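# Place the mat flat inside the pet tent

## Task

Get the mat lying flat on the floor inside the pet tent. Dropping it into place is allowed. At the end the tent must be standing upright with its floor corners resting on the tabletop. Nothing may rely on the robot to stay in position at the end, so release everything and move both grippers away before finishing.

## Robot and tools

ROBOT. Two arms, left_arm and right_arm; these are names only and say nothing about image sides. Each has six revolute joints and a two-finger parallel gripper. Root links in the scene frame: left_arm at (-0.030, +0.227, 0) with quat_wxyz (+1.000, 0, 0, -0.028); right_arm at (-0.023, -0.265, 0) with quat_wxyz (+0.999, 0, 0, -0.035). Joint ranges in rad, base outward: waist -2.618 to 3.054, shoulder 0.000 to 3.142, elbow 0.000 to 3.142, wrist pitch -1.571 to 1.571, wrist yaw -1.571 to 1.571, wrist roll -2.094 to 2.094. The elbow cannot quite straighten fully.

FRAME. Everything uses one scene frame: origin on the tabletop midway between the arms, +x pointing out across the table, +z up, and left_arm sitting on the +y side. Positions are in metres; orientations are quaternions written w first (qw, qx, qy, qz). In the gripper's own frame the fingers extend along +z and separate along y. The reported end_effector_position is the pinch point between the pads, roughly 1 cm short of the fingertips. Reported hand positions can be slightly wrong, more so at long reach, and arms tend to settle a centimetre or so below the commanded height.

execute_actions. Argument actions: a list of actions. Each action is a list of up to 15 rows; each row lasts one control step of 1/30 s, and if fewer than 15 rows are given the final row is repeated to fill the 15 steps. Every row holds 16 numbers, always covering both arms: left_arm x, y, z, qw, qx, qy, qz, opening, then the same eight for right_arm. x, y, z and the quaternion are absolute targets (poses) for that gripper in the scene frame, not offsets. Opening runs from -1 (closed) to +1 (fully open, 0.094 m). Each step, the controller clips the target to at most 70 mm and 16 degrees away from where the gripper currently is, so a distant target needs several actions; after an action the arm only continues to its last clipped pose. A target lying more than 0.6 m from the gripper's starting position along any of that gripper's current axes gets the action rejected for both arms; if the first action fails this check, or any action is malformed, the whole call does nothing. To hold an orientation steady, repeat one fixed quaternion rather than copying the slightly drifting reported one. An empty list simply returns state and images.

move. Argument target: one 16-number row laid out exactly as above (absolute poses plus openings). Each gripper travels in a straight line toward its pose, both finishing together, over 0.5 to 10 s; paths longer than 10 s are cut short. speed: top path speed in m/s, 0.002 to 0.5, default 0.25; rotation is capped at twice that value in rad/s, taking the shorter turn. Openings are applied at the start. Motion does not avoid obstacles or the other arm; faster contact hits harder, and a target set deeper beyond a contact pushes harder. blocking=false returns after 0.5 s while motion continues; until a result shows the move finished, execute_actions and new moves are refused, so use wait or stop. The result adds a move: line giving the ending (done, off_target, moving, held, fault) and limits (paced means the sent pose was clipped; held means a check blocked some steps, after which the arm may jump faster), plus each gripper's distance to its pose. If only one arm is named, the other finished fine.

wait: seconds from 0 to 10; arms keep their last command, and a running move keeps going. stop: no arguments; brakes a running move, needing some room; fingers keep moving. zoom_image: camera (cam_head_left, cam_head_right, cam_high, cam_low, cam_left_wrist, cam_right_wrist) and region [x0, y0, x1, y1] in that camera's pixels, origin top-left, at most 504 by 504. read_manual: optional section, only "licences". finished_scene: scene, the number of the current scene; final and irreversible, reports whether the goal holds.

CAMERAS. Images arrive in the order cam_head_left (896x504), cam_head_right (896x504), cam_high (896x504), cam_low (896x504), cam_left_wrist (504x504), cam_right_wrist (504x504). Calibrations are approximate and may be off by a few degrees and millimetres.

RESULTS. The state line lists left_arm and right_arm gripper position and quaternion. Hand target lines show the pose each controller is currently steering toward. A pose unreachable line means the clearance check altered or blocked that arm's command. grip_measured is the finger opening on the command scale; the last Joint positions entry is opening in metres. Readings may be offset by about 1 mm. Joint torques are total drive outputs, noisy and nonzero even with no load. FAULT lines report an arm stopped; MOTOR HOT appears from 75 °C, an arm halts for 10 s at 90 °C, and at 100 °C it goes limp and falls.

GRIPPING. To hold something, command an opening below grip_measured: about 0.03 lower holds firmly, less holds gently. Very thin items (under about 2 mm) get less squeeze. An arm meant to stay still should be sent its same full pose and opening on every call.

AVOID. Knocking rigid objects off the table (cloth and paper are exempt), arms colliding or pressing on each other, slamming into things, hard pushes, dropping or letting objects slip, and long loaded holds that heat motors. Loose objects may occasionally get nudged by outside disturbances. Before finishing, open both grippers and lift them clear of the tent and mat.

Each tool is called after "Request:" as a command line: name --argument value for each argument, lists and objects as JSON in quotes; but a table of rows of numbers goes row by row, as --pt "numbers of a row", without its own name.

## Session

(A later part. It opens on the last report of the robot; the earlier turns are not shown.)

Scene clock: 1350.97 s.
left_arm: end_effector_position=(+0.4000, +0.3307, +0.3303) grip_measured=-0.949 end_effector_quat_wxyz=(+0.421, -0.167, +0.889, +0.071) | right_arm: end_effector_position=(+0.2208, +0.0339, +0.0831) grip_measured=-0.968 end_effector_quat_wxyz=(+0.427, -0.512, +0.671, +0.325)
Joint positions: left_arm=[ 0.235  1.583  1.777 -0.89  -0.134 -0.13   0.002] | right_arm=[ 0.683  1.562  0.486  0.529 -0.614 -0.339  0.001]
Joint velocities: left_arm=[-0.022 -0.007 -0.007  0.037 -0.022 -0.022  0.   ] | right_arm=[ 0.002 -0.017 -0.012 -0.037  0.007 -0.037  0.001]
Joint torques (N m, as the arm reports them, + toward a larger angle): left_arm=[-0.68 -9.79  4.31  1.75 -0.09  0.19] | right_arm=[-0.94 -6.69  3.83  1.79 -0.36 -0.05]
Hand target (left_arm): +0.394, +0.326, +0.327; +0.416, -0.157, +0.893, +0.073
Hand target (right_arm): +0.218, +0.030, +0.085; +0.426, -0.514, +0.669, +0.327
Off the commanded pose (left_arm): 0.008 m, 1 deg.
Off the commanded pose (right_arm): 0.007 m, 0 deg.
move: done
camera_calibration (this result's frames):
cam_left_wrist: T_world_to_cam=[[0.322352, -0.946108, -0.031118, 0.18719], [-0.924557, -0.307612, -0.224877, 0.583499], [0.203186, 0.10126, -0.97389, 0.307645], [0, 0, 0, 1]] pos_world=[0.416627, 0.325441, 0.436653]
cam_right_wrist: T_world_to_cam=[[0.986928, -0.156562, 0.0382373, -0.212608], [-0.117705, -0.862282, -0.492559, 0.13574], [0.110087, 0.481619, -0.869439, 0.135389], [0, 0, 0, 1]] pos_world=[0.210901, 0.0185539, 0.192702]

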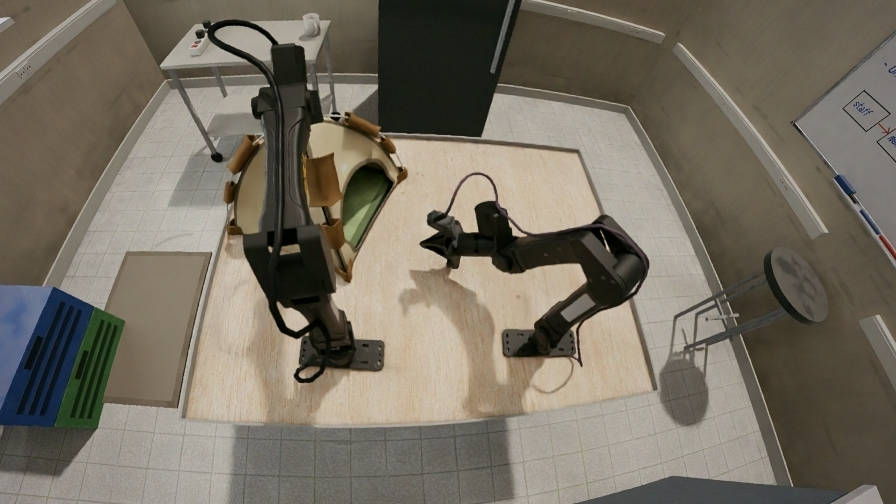

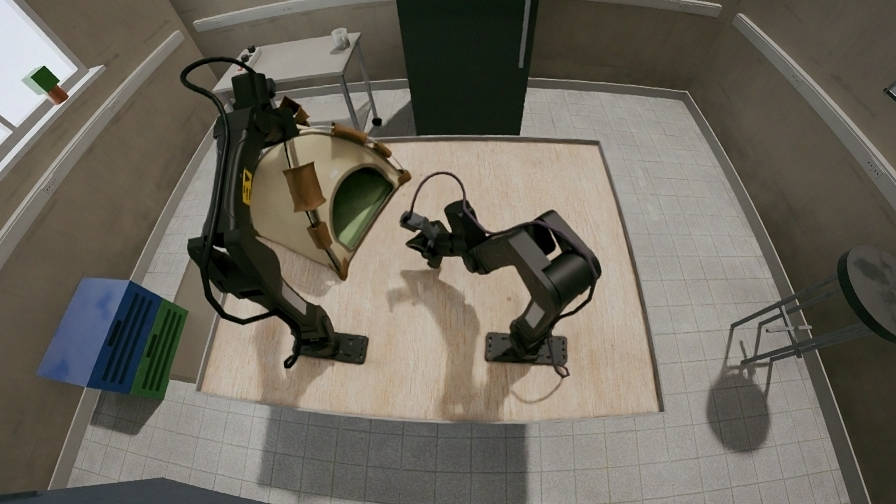

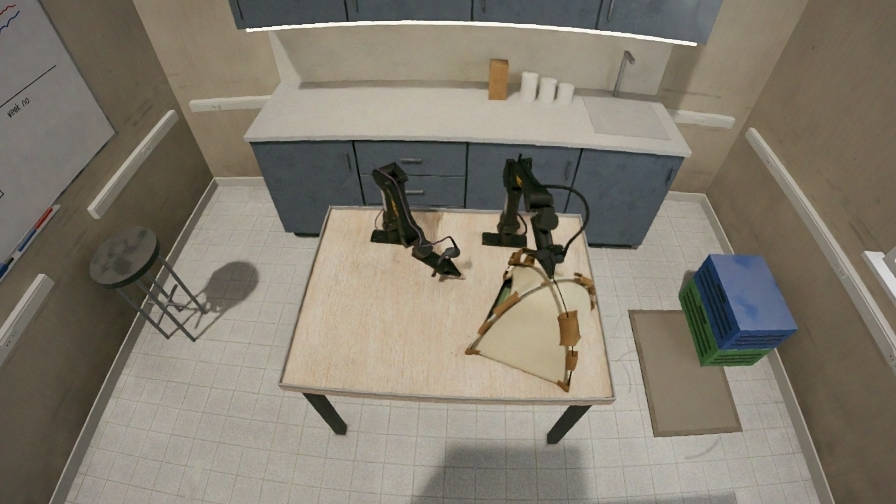

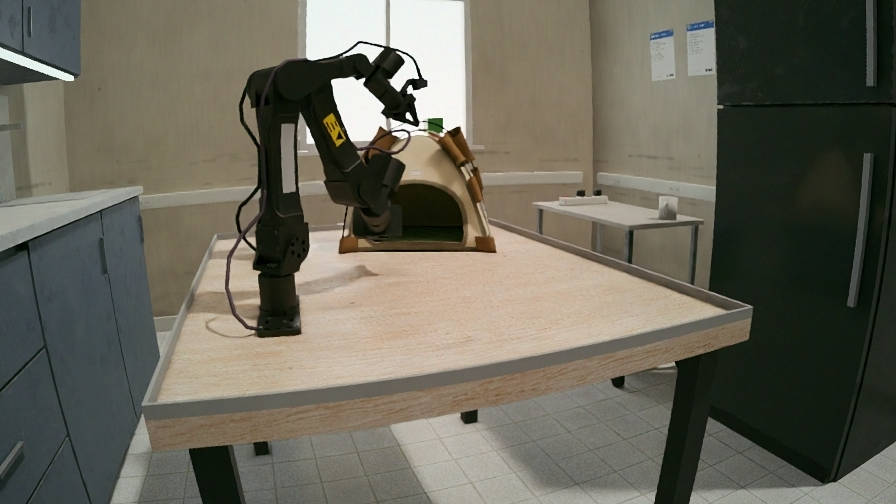

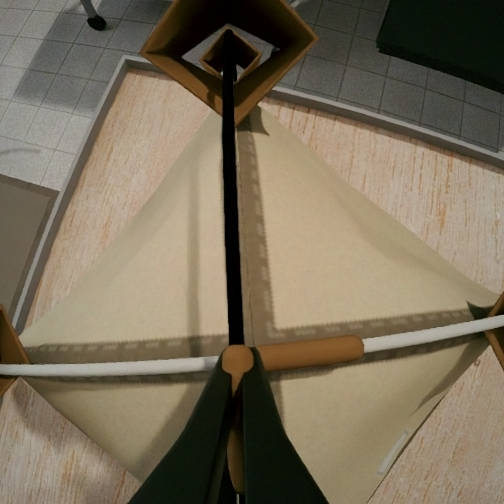

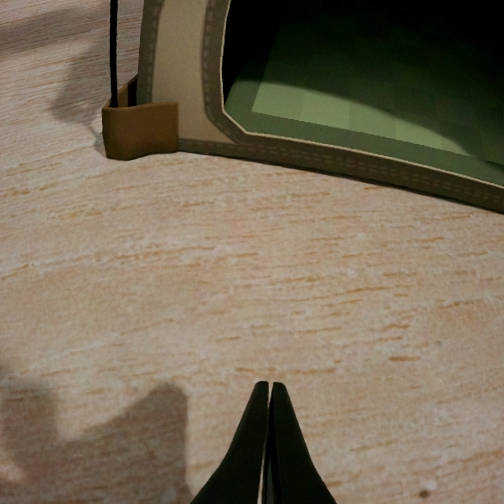

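Request:
execute_actions --actions '[[[0.397,0.329,0.331,0.4162,-0.1574,0.8925,0.0734,-0.93,0.215,0.03,0.085,0.4263,-0.5135,0.6691,0.3271,-0.97],[0.397,0.329,0.331,0.4162,-0.1574,0.8925,0.0734,-0.9,0.215,0.03,0.085,0.4263,-0.5135,0.6691,0.3271,-0.97],[0.397,0.329,0.331,0.4162,-0.1574,0.8925,0.0734,-0.85,0.215,0.03,0.085,0.4263,-0.5135,0.6691,0.3271,-0.97],[0.397,0.329,0.331,0.4162,-0.1574,0.8925,0.0734,-0.75,0.215,0.03,0.085,0.4263,-0.5135,0.6691,0.3271,-0.97],[0.397,0.329,0.331,0.4162,-0.1574,0.8925,0.0734,-0.6,0.215,0.03,0.085,0.4263,-0.5135,0.6691,0.3271,-0.97],[0.397,0.329,0.333,0.4162,-0.1574,0.8925,0.0734,-0.4,0.215,0.03,0.085,0.4263,-0.5135,0.6691,0.3271,-0.97],[0.397,0.329,0.336,0.4162,-0.1574,0.8925,0.0734,-0.2,0.215,0.03,0.085,0.4263,-0.5135,0.6691,0.3271,-0.97],[0.396,0.329,0.340,0.4162,-0.1574,0.8925,0.0734,0.0,0.215,0.03,0.085,0.4263,-0.5135,0.6691,0.3271,-0.97],[0.395,0.328,0.345,0.4162,-0.1574,0.8925,0.0734,0.0,0.215,0.03,0.085,0.4263,-0.5135,0.6691,0.3271,-0.97],[0.394,0.328,0.350,0.4162,-0.1574,0.8925,0.0734,0.0,0.215,0.03,0.085,0.4263,-0.5135,0.6691,0.3271,-0.97],[0.392,0.327,0.356,0.4162,-0.1574,0.8925,0.0734,0.0,0.215,0.03,0.085,0.4263,-0.5135,0.6691,0.3271,-0.97],[0.390,0.326,0.362,0.4162,-0.1574,0.8925,0.0734,0.0,0.215,0.03,0.085,0.4263,-0.5135,0.6691,0.3271,-0.97],[0.388,0.325,0.368,0.4162,-0.1574,0.8925,0.0734,0.0,0.215,0.03,0.085,0.4263,-0.5135,0.6691,0.3271,-0.97],[0.386,0.324,0.374,0.4162,-0.1574,0.8925,0.0734,0.0,0.215,0.03,0.085,0.4263,-0.5135,0.6691,0.3271,-0.97],[0.384,0.323,0.380,0.4162,-0.1574,0.8925,0.0734,0.0,0.215,0.03,0.085,0.4263,-0.5135,0.6691,0.3271,-0.97]]]'

Request:
move --target '[0.20,0.24,0.46,0.6428,0,0.766,0,0.0,0.22,-0.15,0.20,0.5214,-0.2183,0.8146,0.1391,-0.97]' --speed 0.25

Scene clock: 1364.17 s.
left_arm: end_effector_position=(+0.3930, +0.3294, +0.3737) grip_measured=-0.001 end_effector_quat_wxyz=(+0.440, -0.162, +0.880, +0.074) | right_arm: end_effector_position=(+0.2205, +0.0339, +0.0828) grip_measured=-0.968 end_effector_quat_wxyz=(+0.426, -0.513, +0.671, +0.325)
Joint positions: left_arm=[ 0.235  1.606  1.96  -1.007 -0.134 -0.119  0.047] | right_arm=[ 0.683  1.562  0.486  0.528 -0.615 -0.341  0.001]
Joint velocities: left_arm=[ 0.012  0.09   1.013 -0.505  0.022  0.051 -0.001] | right_arm=[-0.017 -0.017 -0.012 -0.022 -0.037  0.007 -0.   ]
Joint torques (N m, as the arm reports them, + toward a larger angle): left_arm=[-1.01 -6.71  8.4   1.62 -0.11  0.03] | right_arm=[-0.26 -7.14  3.22  1.86 -0.28  0.  ]
Hand target (left_arm): +0.384, +0.323, +0.379; +0.423, -0.156, +0.889, +0.074
Hand target (right_arm): +0.215, +0.030, +0.085; +0.426, -0.513, +0.669, +0.327
Off the commanded pose (left_arm): 0.013 m, 3 deg.
Off the commanded pose (right_arm): 0.007 m, 0 deg.
camera_calibration (this result's frames):
cam_left_wrist: T_world_to_cam=[[0.317152, -0.947784, -0.0334772, 0.193069], [-0.916852, -0.297394, -0.266346, 0.595505], [0.242482, 0.115166, -0.963296, 0.327465], [0, 0, 0, 1]] pos_world=[0.405353, 0.322375, 0.48052]
cam_right_wrist: T_world_to_cam=[[0.987123, -0.155407, 0.0378945, -0.212404], [-0.116959, -0.862822, -0.491791, 0.135341], [0.109124, 0.481026, -0.869888, 0.135501], [0, 0, 0, 1]] pos_world=[0.210711, 0.0185867, 0.192479]

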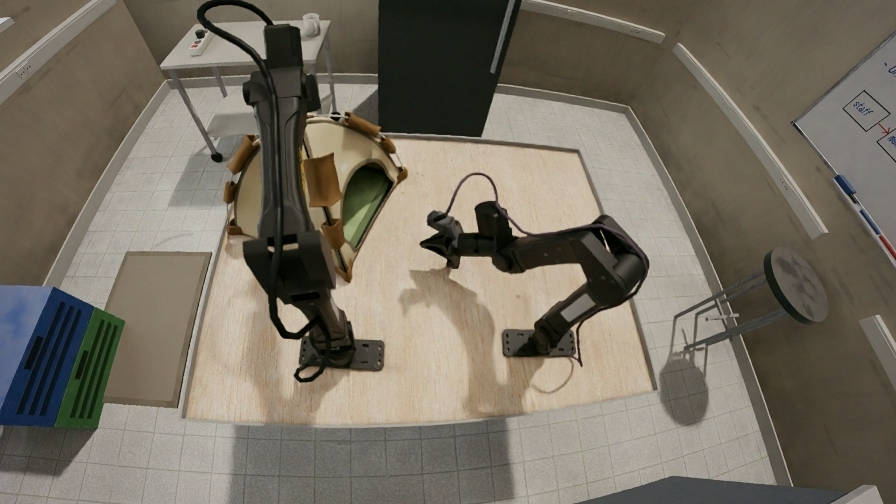

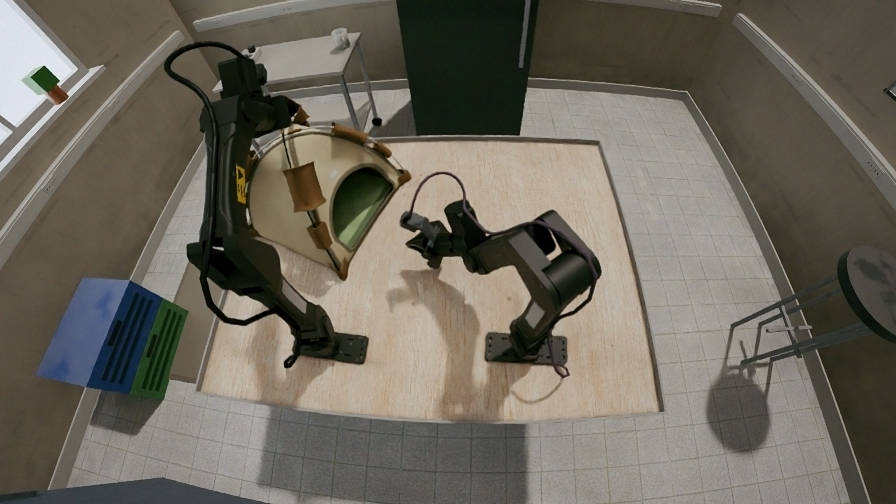

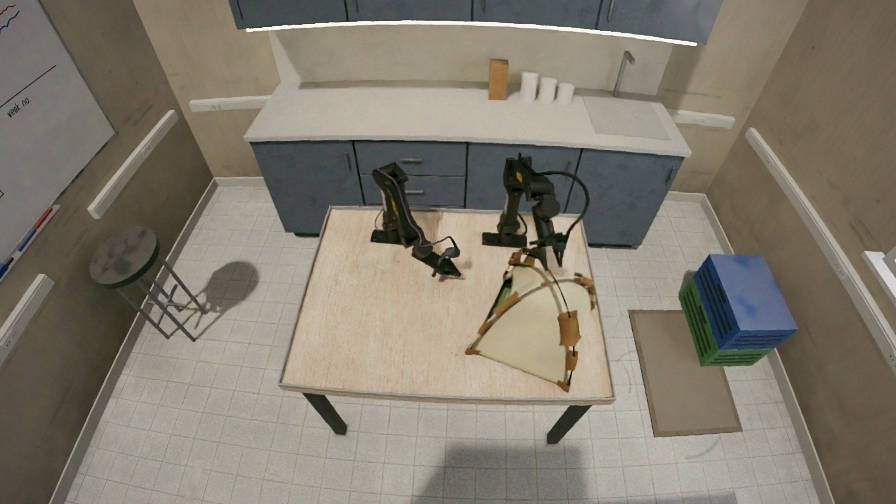

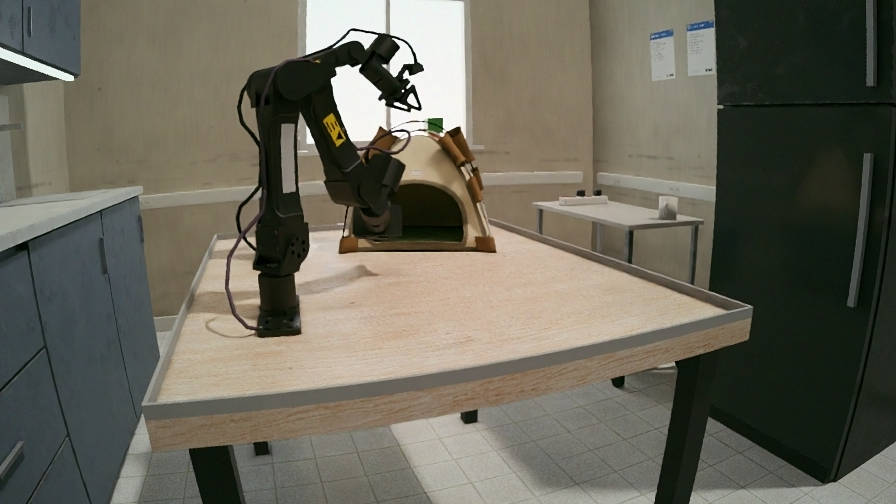

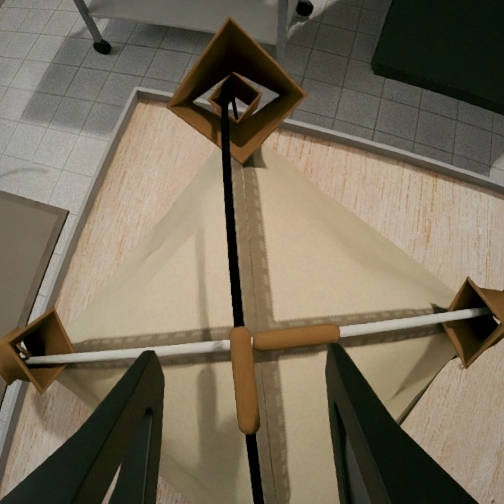

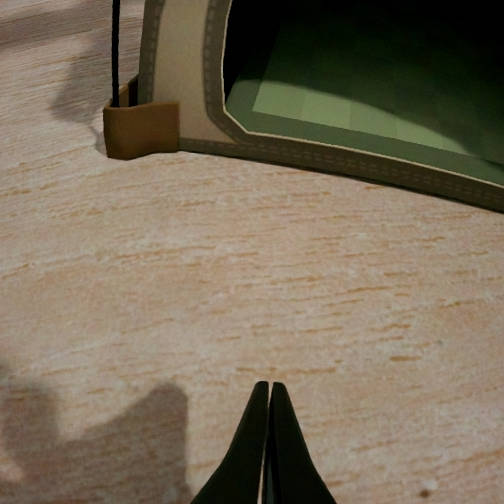

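Scene clock: 1366.43 s.
left_arm: end_effector_position=(+0.2044, +0.2413, +0.4668) grip_measured=-0.001 end_effector_quat_wxyz=(+0.647, -0.010, +0.763, +0.001) | right_arm: end_effector_position=(+0.2200, -0.1467, +0.1821) grip_measured=-0.968 end_effector_quat_wxyz=(+0.499, -0.229, +0.824, +0.140)
Joint positions: left_arm=[ 0.235  0.8    1.473 -0.839  0.164  0.016  0.047] | right_arm=[ 0.383  0.596  0.478 -0.373 -0.205 -0.106  0.001]
Joint velocities: left_arm=[ 0.022  0.007 -0.007  0.022 -0.007 -0.022  0.   ] | right_arm=[ 0.007  0.012 -0.017 -0.051  0.051 -0.022  0.001]
Joint torques (N m, as the arm reports them, + toward a larger angle): left_arm=[0.06 0.29 2.97 2.08 0.14 0.09] | right_arm=[-1.13 -1.11  8.99  1.98 -0.05  0.09]
Hand target (left_arm): +0.203, +0.239, +0.460; +0.643, -0.003, +0.766, -0.003
Hand target (right_arm): +0.222, -0.151, +0.201; +0.519, -0.219, +0.815, +0.138
Off the commanded pose (left_arm): 0.008 m, 1 deg.
Off the commanded pose (right_arm): 0.018 m, 3 deg.
move: off_target (right_arm)
camera_calibration (this result's frames):
cam_left_wrist: T_world_to_cam=[[0.00569639, -0.998904, -0.0464667, 0.254586], [-0.730667, 0.0275666, -0.682177, 0.498816], [0.68271, 0.0378376, -0.729709, 0.292612], [0, 0, 0, 1]] pos_world=[0.163248, 0.229485, 0.565632]
cam_right_wrist: T_world_to_cam=[[0.608457, -0.793019, 0.0300255, -0.252439], [-0.697195, -0.552241, -0.457109, 0.195186], [0.379078, 0.257197, -0.888904, 0.219976], [0, 0, 0, 1]] pos_world=[0.206293, -0.148976, 0.292339]

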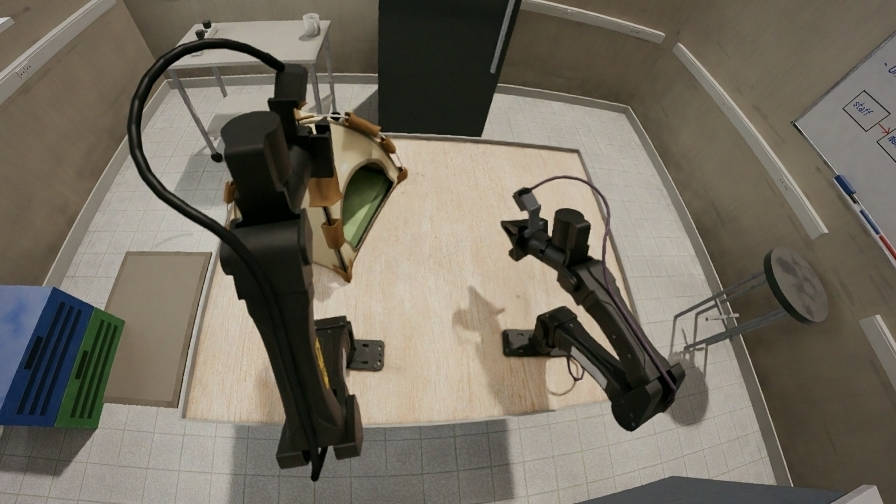

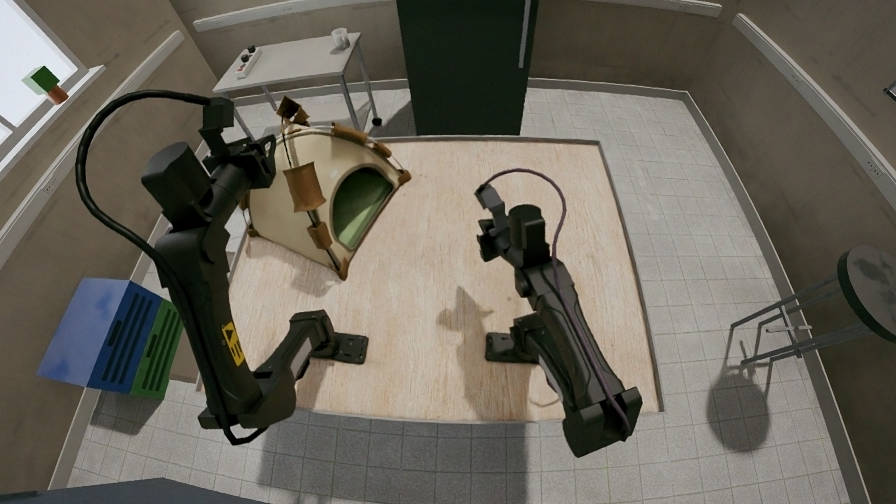

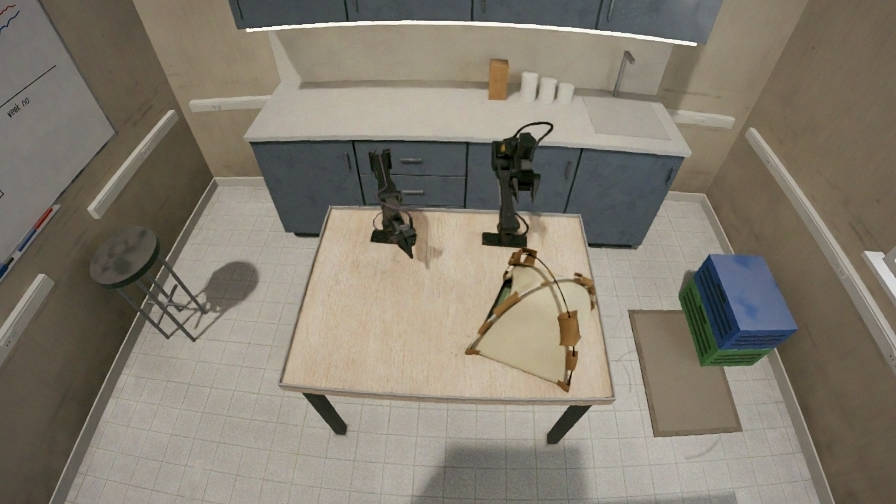

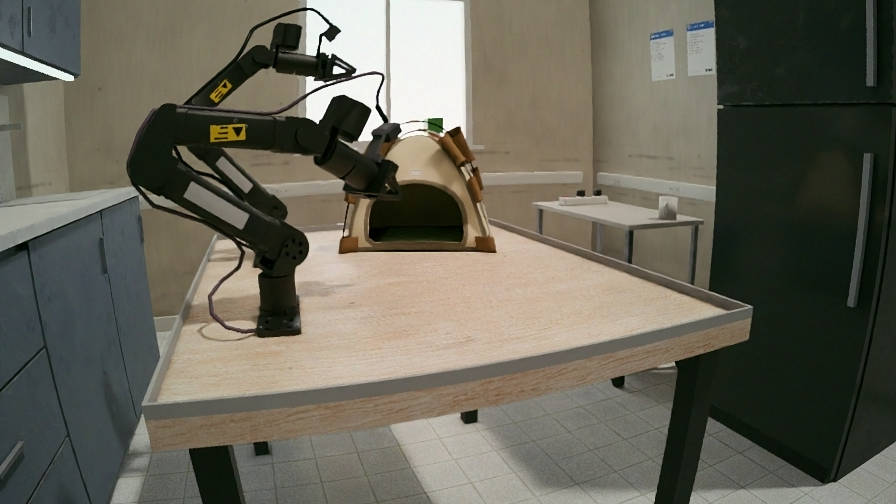

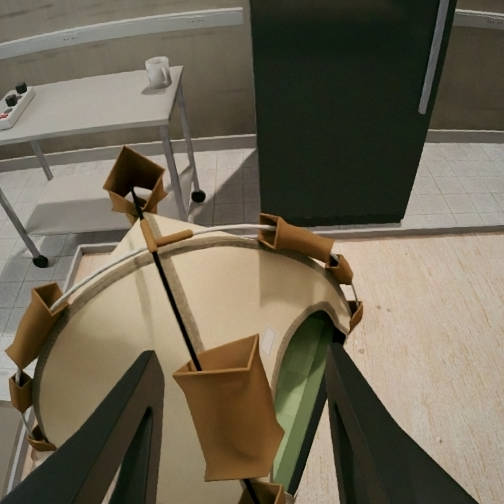

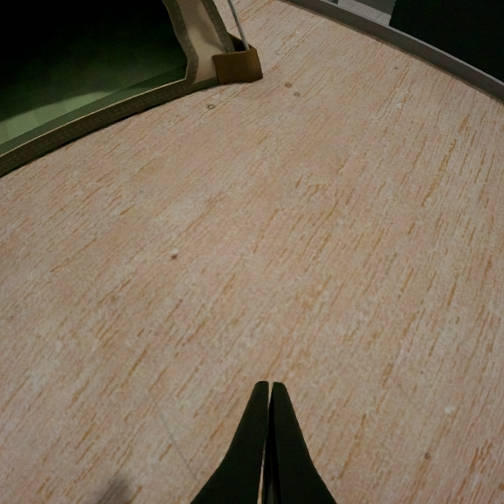

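Request:
zoom_image --camera "cam_head_right" --region '[220, 190, 300, 270]'

Request:
zoom_image --camera "cam_low" --region '[330, 170, 510, 270]'

Request:
zoom_image --camera "cam_high" --region '[450, 240, 630, 410]'

Region (220, 190, 300, 270) of cam_head_right's 896x504 image, scaled by 6.300, with more detail than that image has.

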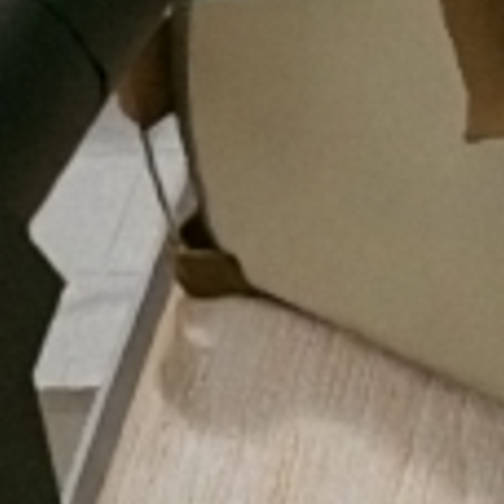

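Region (330, 170, 510, 270) of cam_low's 896x504 image, scaled by 2.800, with more detail than that image has.

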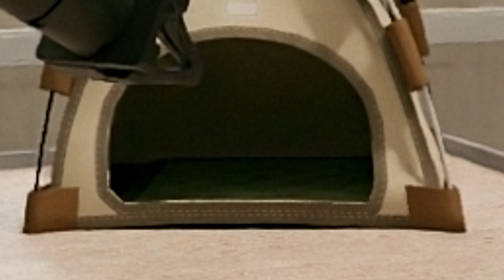

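Region (450, 240, 630, 410) of cam_high's 896x504 image, scaled by 2.800, with more detail than that image has.

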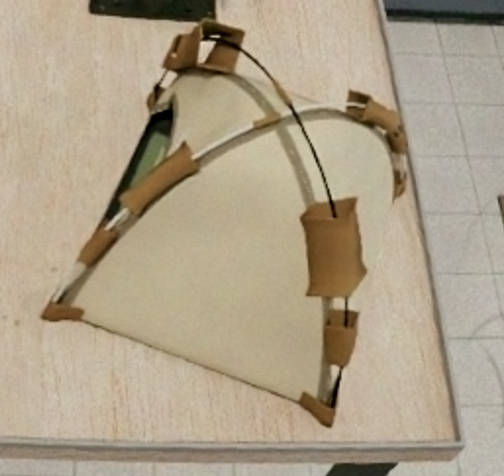

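The mat lies flat inside and all four tent corners are on the table. Ending scene 1.

Request:
finished_scene --scene 1

The scene is finished: the task was done.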